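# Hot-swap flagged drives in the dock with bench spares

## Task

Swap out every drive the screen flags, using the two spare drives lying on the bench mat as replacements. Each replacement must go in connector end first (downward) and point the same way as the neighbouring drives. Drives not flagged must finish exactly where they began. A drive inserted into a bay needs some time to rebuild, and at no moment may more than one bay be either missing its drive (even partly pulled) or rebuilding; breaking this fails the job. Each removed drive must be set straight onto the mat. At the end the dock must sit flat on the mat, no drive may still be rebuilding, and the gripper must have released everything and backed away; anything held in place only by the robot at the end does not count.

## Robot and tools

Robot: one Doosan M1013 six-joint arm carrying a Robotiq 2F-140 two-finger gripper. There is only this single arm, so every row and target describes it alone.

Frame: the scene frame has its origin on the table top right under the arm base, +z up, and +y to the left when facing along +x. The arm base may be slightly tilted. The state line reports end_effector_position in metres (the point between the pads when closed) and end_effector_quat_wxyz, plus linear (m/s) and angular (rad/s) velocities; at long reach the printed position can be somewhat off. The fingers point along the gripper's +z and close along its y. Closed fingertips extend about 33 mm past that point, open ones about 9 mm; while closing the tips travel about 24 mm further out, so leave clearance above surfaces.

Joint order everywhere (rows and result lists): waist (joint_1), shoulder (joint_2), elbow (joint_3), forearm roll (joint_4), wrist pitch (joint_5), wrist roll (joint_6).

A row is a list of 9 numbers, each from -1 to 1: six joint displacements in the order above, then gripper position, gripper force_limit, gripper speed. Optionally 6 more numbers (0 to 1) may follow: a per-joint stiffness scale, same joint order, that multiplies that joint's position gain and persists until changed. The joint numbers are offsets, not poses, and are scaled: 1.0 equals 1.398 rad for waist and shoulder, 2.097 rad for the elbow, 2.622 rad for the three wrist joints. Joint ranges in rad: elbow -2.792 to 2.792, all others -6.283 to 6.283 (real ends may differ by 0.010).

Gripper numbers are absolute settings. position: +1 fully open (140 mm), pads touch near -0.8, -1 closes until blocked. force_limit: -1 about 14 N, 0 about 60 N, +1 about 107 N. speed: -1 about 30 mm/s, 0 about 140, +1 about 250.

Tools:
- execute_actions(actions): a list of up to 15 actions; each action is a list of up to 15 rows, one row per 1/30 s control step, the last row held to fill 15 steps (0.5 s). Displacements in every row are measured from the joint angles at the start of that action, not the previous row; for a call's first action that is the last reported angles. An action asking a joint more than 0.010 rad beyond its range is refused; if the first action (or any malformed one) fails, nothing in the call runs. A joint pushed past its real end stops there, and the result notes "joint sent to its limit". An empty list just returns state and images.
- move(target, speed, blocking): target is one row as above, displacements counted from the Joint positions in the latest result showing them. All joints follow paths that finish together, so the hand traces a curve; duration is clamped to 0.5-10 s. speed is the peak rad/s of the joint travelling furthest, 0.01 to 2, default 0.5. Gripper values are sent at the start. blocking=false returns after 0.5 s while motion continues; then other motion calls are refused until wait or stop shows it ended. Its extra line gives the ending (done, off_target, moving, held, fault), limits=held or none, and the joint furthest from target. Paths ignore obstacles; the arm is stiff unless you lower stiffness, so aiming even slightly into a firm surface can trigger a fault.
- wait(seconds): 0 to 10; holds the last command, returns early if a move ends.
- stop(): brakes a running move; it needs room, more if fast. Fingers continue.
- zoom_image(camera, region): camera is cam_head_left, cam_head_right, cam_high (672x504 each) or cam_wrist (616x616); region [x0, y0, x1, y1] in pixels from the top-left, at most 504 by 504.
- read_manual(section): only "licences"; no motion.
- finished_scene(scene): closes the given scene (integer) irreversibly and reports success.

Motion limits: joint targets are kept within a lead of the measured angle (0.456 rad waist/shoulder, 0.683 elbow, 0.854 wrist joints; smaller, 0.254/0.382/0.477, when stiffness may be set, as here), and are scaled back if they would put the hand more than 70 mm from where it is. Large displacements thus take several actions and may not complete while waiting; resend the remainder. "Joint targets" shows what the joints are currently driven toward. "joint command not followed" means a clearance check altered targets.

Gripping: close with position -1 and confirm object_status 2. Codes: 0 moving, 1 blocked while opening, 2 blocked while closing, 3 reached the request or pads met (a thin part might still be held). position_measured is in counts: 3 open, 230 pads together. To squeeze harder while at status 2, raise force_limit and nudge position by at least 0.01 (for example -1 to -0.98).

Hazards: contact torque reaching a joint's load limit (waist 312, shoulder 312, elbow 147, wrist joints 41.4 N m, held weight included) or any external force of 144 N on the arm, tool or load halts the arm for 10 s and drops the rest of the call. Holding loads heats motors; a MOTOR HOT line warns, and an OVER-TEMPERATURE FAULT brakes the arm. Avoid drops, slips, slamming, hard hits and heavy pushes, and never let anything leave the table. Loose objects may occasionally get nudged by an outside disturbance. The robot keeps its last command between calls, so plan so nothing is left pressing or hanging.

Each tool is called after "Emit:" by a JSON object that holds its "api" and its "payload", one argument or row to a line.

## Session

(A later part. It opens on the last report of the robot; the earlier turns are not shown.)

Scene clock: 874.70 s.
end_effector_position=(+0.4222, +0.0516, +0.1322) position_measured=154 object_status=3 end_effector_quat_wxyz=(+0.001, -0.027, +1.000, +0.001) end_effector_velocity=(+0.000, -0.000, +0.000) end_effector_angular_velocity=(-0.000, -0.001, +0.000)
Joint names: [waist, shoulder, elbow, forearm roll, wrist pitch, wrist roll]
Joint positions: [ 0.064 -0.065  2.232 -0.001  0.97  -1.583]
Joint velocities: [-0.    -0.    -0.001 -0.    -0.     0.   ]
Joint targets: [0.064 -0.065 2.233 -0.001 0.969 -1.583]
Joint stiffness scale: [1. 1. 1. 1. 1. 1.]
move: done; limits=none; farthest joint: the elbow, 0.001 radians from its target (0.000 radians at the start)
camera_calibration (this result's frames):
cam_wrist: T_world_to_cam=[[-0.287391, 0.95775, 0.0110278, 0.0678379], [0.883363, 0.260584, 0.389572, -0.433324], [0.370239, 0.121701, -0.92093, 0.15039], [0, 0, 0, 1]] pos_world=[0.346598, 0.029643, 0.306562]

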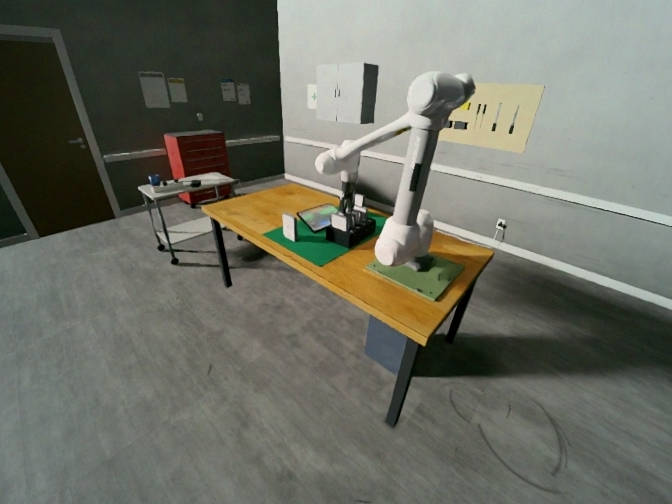

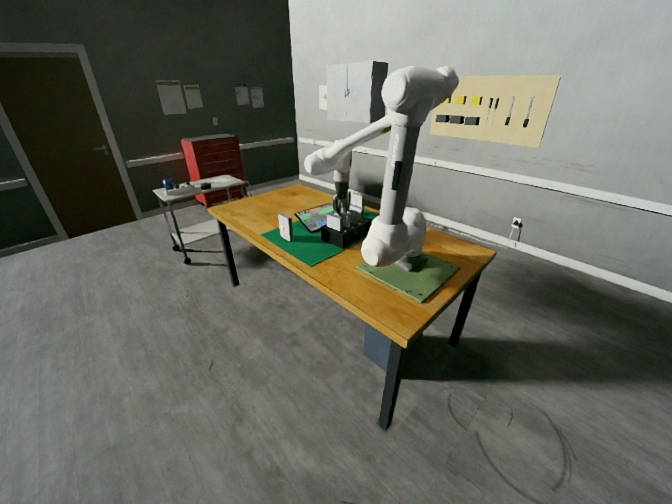

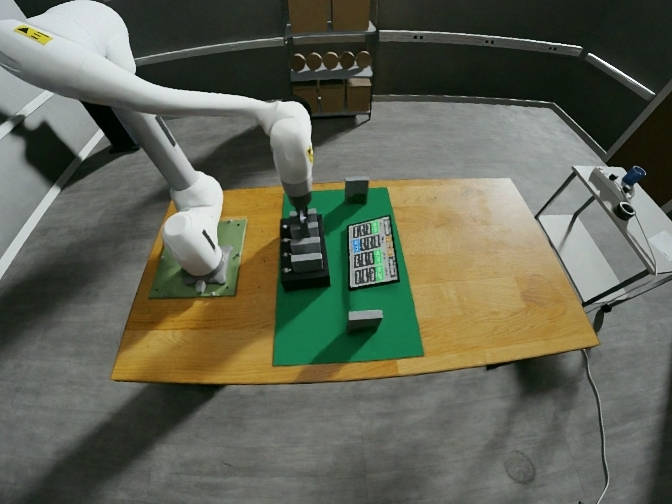

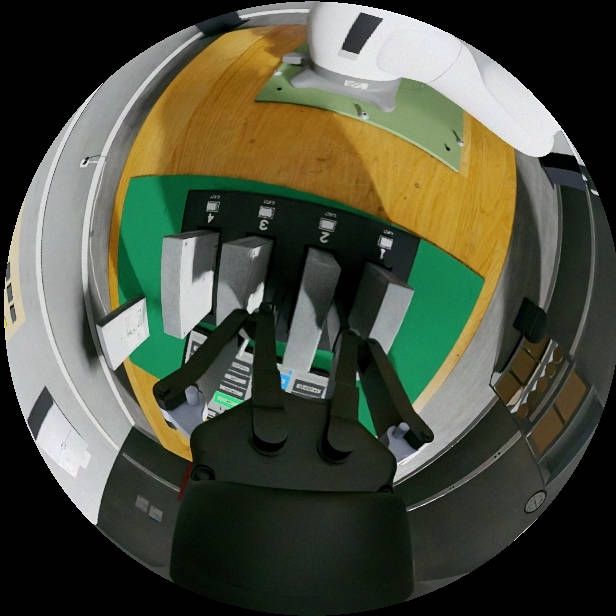

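Emit:
{"api": "move", "payload": {
  "target": [0,-0.0973,-0.1063,0,0.1373,0,-0.2,0.5,0],
  "speed": 0.25
}}

Emit:
{"api": "wait", "payload": {
  "seconds": 10
}}

Emit:
{"api": "wait", "payload": {
  "seconds": 10
}}

Emit:
{"api": "wait", "payload": {
  "seconds": 10
}}

Emit:
{"api": "zoom_image", "payload": {
  "camera": "cam_high",
  "region": [270, 170, 430, 340]
}}

Scene clock: 882.77 s.
end_effector_position=(+0.4193, +0.0510, +0.3002) position_measured=154 object_status=3 end_effector_quat_wxyz=(-0.001, -0.027, +1.000, +0.001) end_effector_velocity=(-0.001, -0.000, -0.000) end_effector_angular_velocity=(-0.000, +0.003, -0.000)
Joint names: [waist, shoulder, elbow, forearm roll, wrist pitch, wrist roll]
Joint positions: [ 0.064 -0.197  2.012 -0.001  1.327 -1.583]
Joint velocities: [-0.     0.    -0.    -0.     0.002  0.   ]
Joint targets: [0.064 -0.201 2.009 -0.001 1.330 -1.583]
Joint stiffness scale: [1. 1. 1. 1. 1. 1.]
move: done; limits=none; farthest joint: the shoulder, 0.004 radians from its target (0.136 radians at the start)
camera_calibration (this result's frames):
cam_wrist: T_world_to_cam=[[-0.287035, 0.957842, 0.0122533, 0.0652736], [0.88558, 0.26046, 0.38459, -0.495467], [0.365185, 0.121242, -0.923006, 0.309001], [0, 0, 0, 1]] pos_world=[0.344669, 0.0290638, 0.474962]

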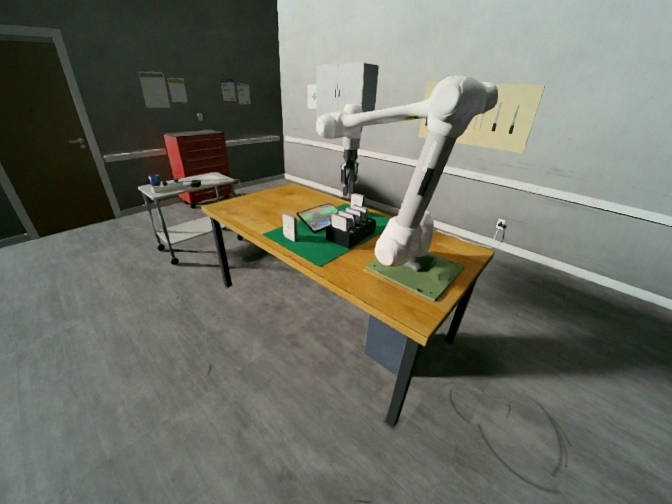

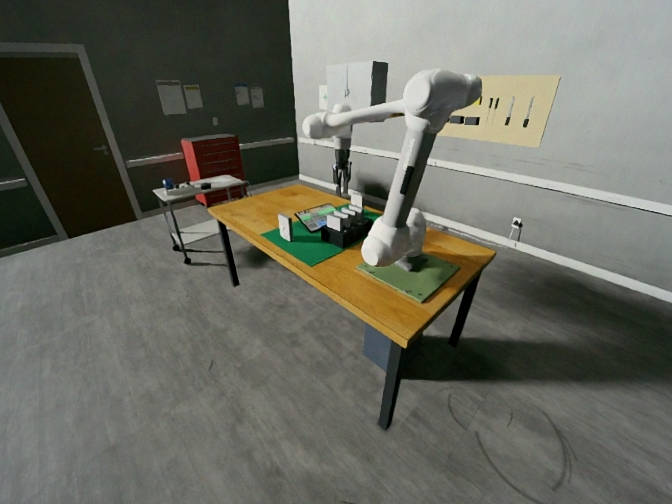

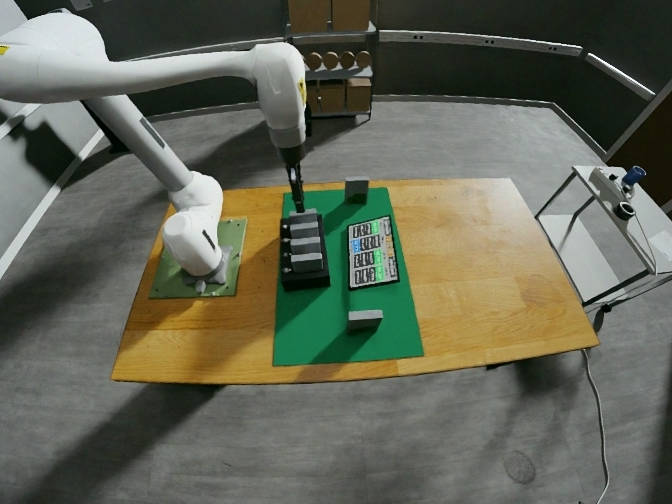

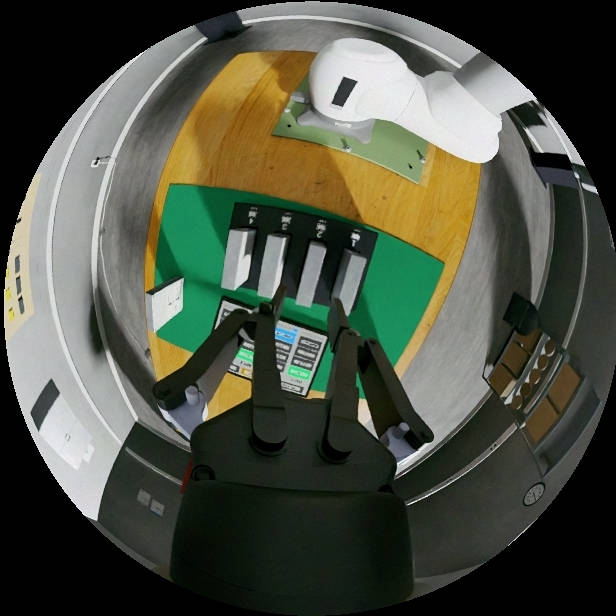

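Scene clock: 892.77 s.
end_effector_position=(+0.4192, +0.0509, +0.3002) position_measured=154 object_status=3 end_effector_quat_wxyz=(-0.002, -0.027, +1.000, +0.001) end_effector_velocity=(-0.000, -0.000, -0.000) end_effector_angular_velocity=(-0.000, +0.001, -0.000)
Joint names: [waist, shoulder, elbow, forearm roll, wrist pitch, wrist roll]
Joint positions: [ 0.064 -0.197  2.012 -0.001  1.328 -1.583]
Joint velocities: [ 0.     0.     0.    -0.     0.001  0.   ]
Joint targets: [0.064 -0.201 2.009 -0.001 1.330 -1.583]
Joint stiffness scale: [1. 1. 1. 1. 1. 1.]
wait: 10.00 s; at rest by 0.17 s
camera_calibration (this result's frames):
cam_wrist: T_world_to_cam=[[-0.287032, 0.957842, 0.0123068, 0.0652396], [0.885663, 0.260464, 0.384395, -0.495391], [0.364984, 0.121234, -0.923087, 0.309154], [0, 0, 0, 1]] pos_world=[0.344639, 0.0290624, 0.474999]

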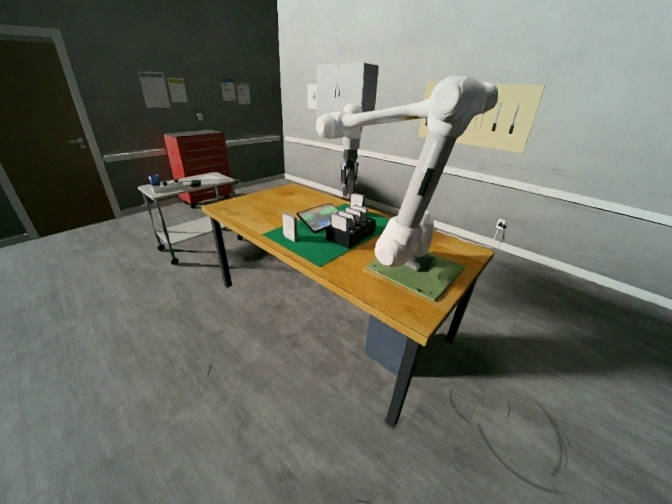

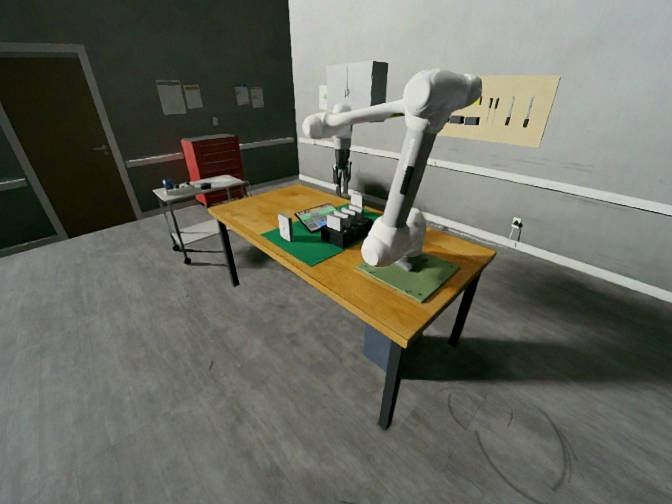

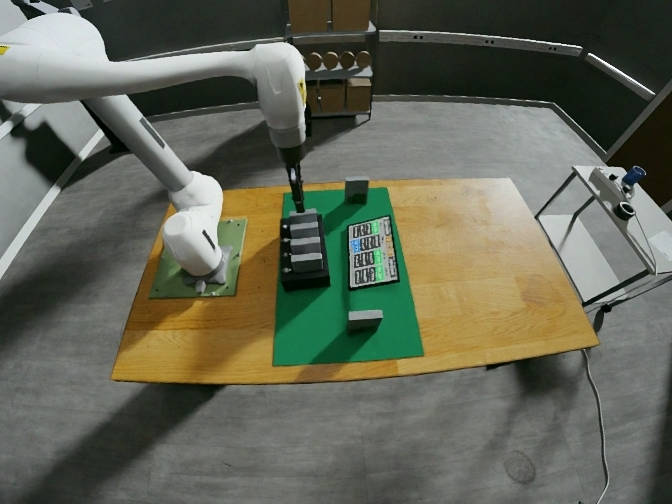

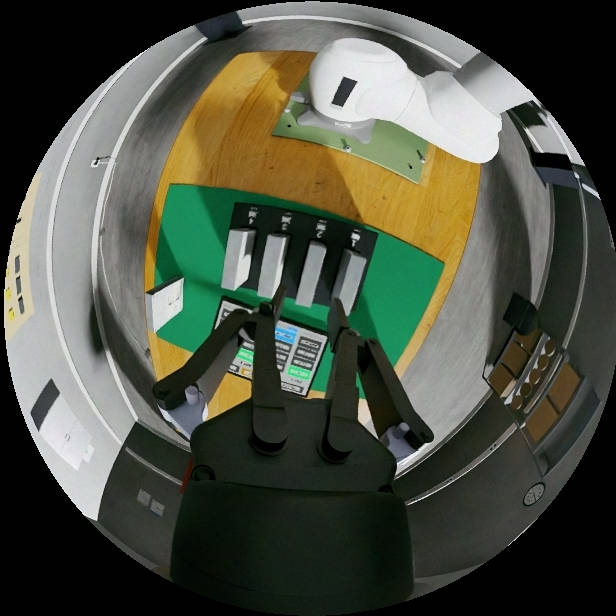

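Scene clock: 902.77 s.
end_effector_position=(+0.4192, +0.0509, +0.3002) position_measured=154 object_status=3 end_effector_quat_wxyz=(-0.002, -0.027, +1.000, +0.001) end_effector_velocity=(+0.000, -0.000, -0.001) end_effector_angular_velocity=(-0.000, +0.001, +0.000)
Joint names: [waist, shoulder, elbow, forearm roll, wrist pitch, wrist roll]
Joint positions: [ 0.064 -0.197  2.012 -0.001  1.328 -1.583]
Joint velocities: [-0.     0.002 -0.    -0.     0.    -0.   ]
Joint targets: [0.064 -0.201 2.009 -0.001 1.330 -1.583]
Joint stiffness scale: [1. 1. 1. 1. 1. 1.]
wait: 10.00 s; at rest by 0.17 s
camera_calibration (this result's frames):
cam_wrist: T_world_to_cam=[[-0.287032, 0.957842, 0.012307, 0.0652395], [0.885663, 0.260464, 0.384395, -0.495391], [0.364984, 0.121234, -0.923087, 0.309155], [0, 0, 0, 1]] pos_world=[0.344639, 0.0290624, 0.475]

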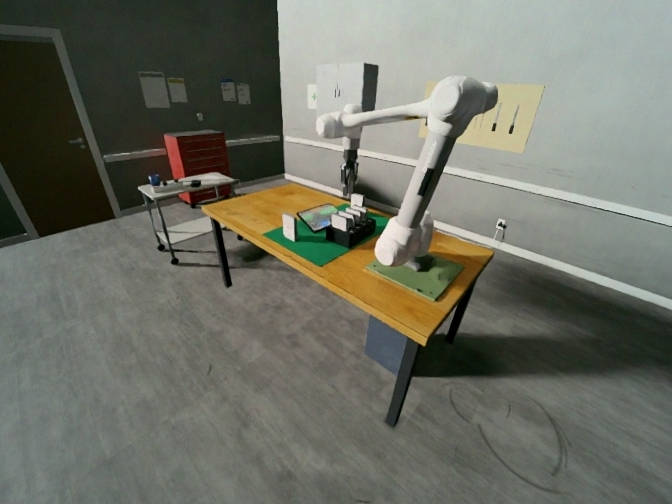

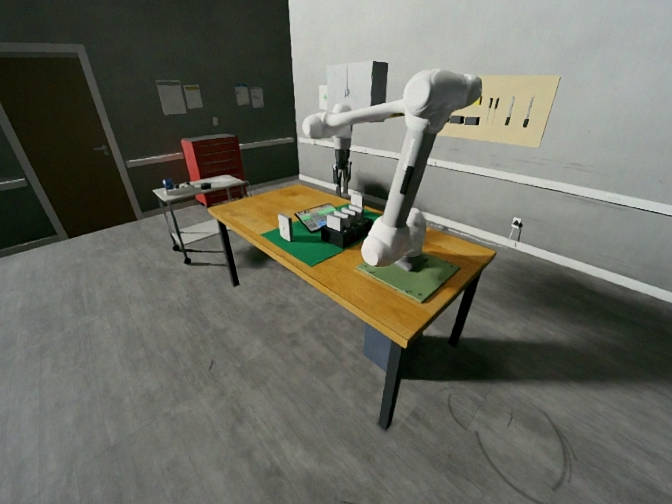

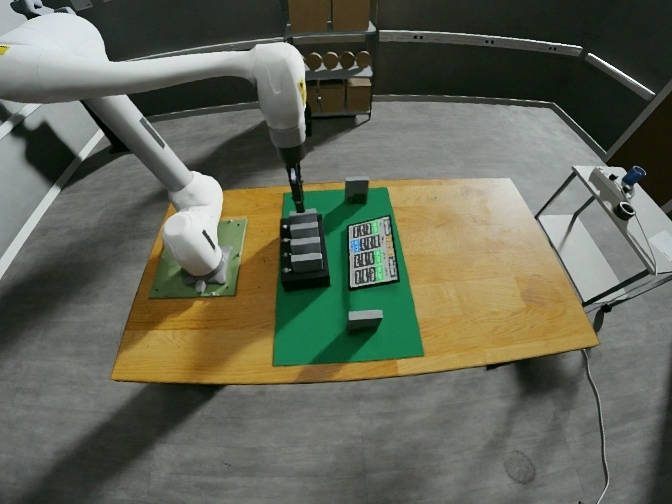

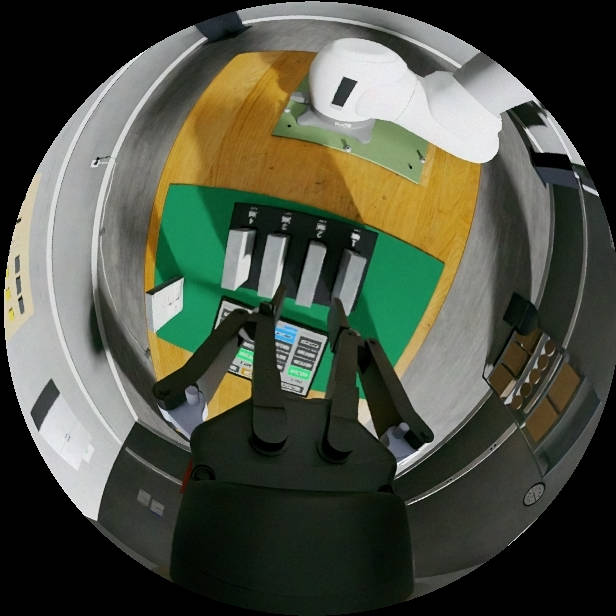

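Scene clock: 912.77 s.
end_effector_position=(+0.4192, +0.0509, +0.3002) position_measured=154 object_status=3 end_effector_quat_wxyz=(-0.002, -0.027, +1.000, +0.001) end_effector_velocity=(-0.000, -0.000, -0.000) end_effector_angular_velocity=(-0.000, -0.000, +0.000)
Joint names: [waist, shoulder, elbow, forearm roll, wrist pitch, wrist roll]
Joint positions: [ 0.064 -0.197  2.012 -0.001  1.328 -1.583]
Joint velocities: [ 0.    -0.     0.001 -0.    -0.001 -0.   ]
Joint targets: [0.064 -0.201 2.009 -0.001 1.330 -1.583]
Joint stiffness scale: [1. 1. 1. 1. 1. 1.]
wait: 10.00 s; at rest by 0.17 s
camera_calibration (this result's frames):
cam_wrist: T_world_to_cam=[[-0.287032, 0.957842, 0.0123067, 0.0652398], [0.885663, 0.260464, 0.384395, -0.495392], [0.364984, 0.121233, -0.923087, 0.309155], [0, 0, 0, 1]] pos_world=[0.344639, 0.0290624, 0.475]

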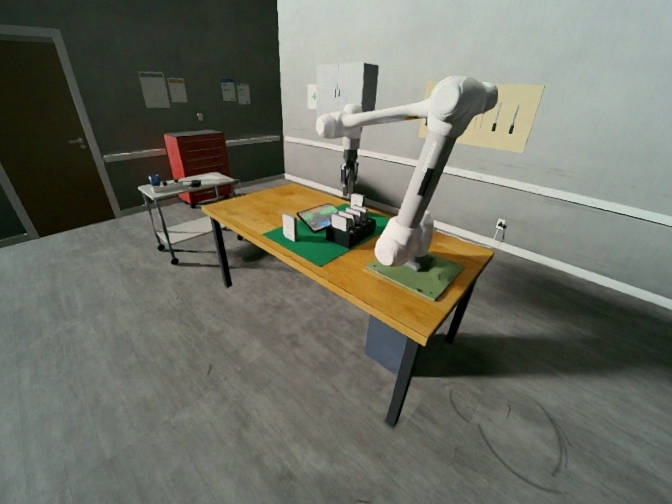

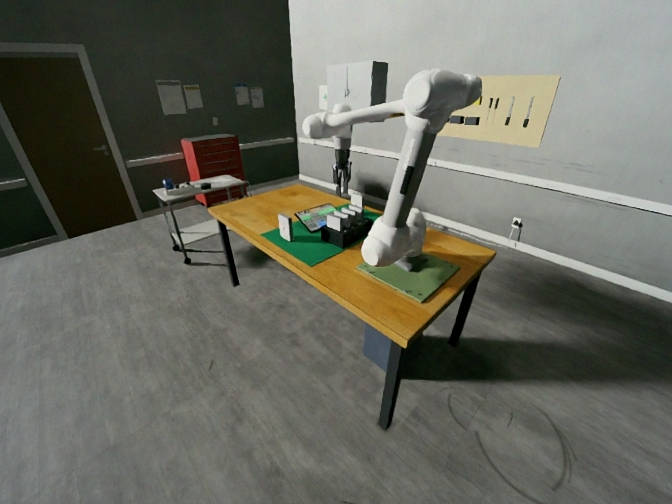

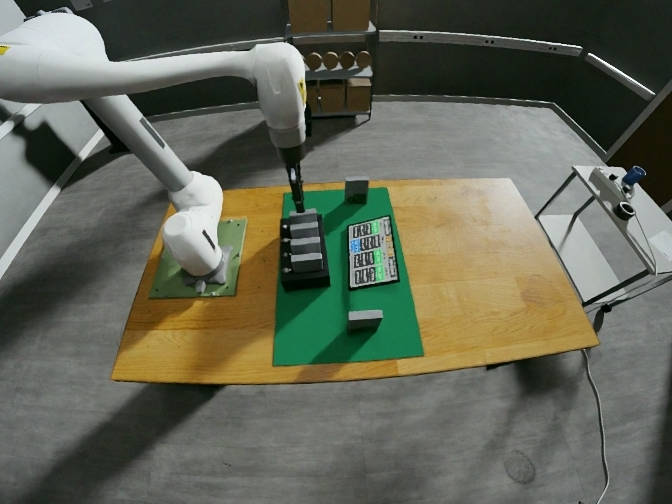

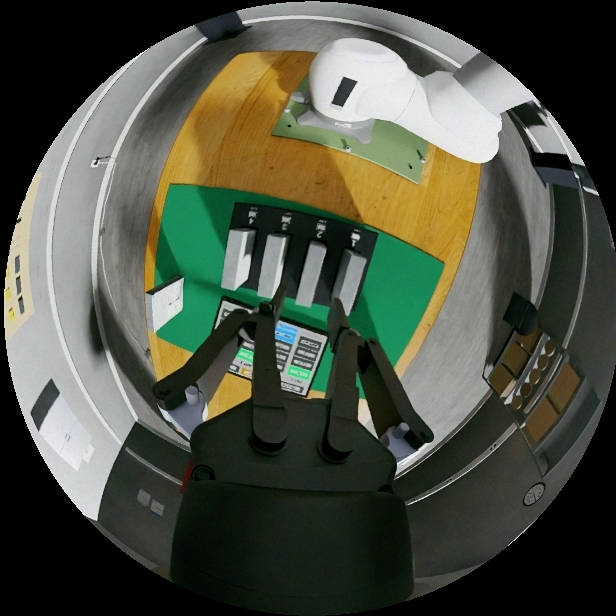

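Region (270, 170, 430, 340) of cam_high's 672x504 image, scaled by 2.965, with more detail than that image has; it fills the left 474 columns of this view, and the rest is white.

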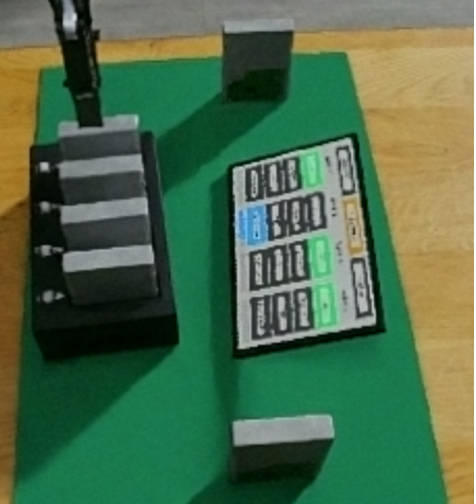

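Emit:
{"api": "wait", "payload": {
  "seconds": 10
}}

Emit:
{"api": "zoom_image", "payload": {
  "camera": "cam_high",
  "region": [270, 170, 430, 340]
}}

Scene clock: 926.57 s.
end_effector_position=(+0.4192, +0.0509, +0.3002) position_measured=154 object_status=3 end_effector_quat_wxyz=(-0.002, -0.027, +1.000, +0.001) end_effector_velocity=(+0.000, +0.000, -0.000) end_effector_angular_velocity=(-0.000, +0.001, +0.000)
Joint names: [waist, shoulder, elbow, forearm roll, wrist pitch, wrist roll]
Joint positions: [ 0.064 -0.197  2.012 -0.001  1.328 -1.583]
Joint velocities: [-0.     0.001 -0.     0.     0.001 -0.   ]
Joint targets: [0.064 -0.201 2.009 -0.001 1.330 -1.583]
Joint stiffness scale: [1. 1. 1. 1. 1. 1.]
wait: 10.00 s; at rest from the start
camera_calibration (this result's frames):
cam_wrist: T_world_to_cam=[[-0.287032, 0.957842, 0.0123066, 0.0652398], [0.885663, 0.260464, 0.384396, -0.495392], [0.364985, 0.121233, -0.923086, 0.309155], [0, 0, 0, 1]] pos_world=[0.34464, 0.0290624, 0.475001]

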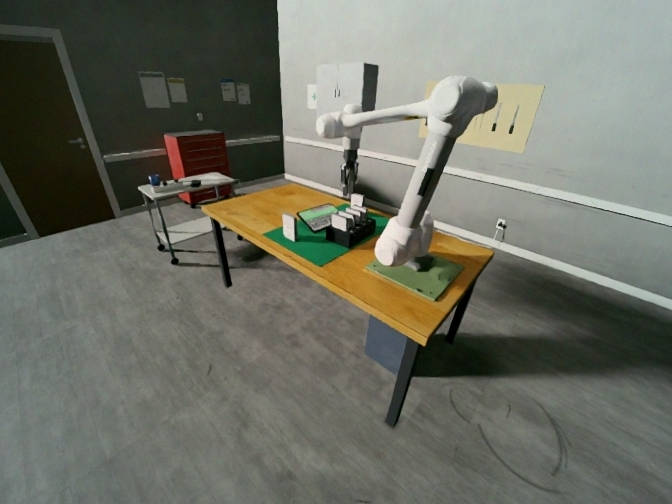

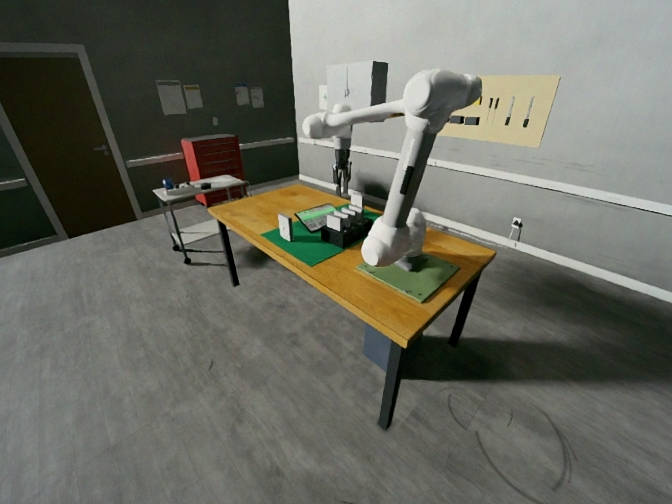

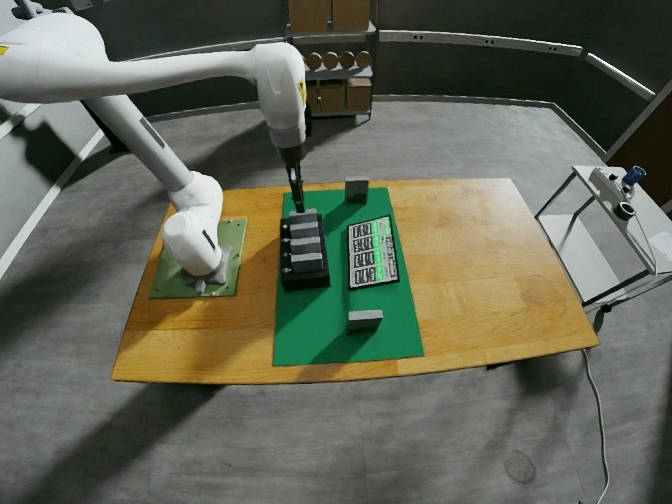

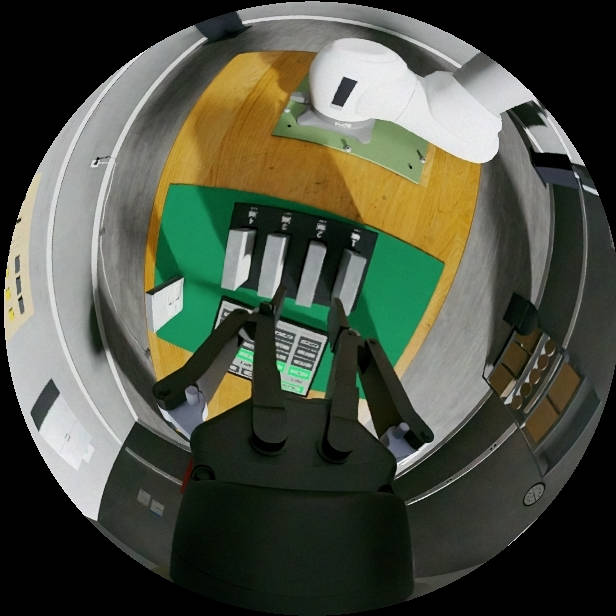

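Region (270, 170, 430, 340) of cam_high's 672x504 image, scaled by 2.965, with more detail than that image has; it fills the left 474 columns of this view, and the rest is white.

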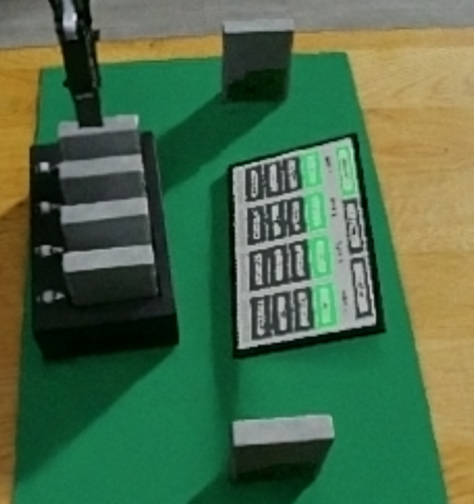

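Emit:
{"api": "finished_scene", "payload": {
  "scene": 2
}}

The scene is finished: the task was done.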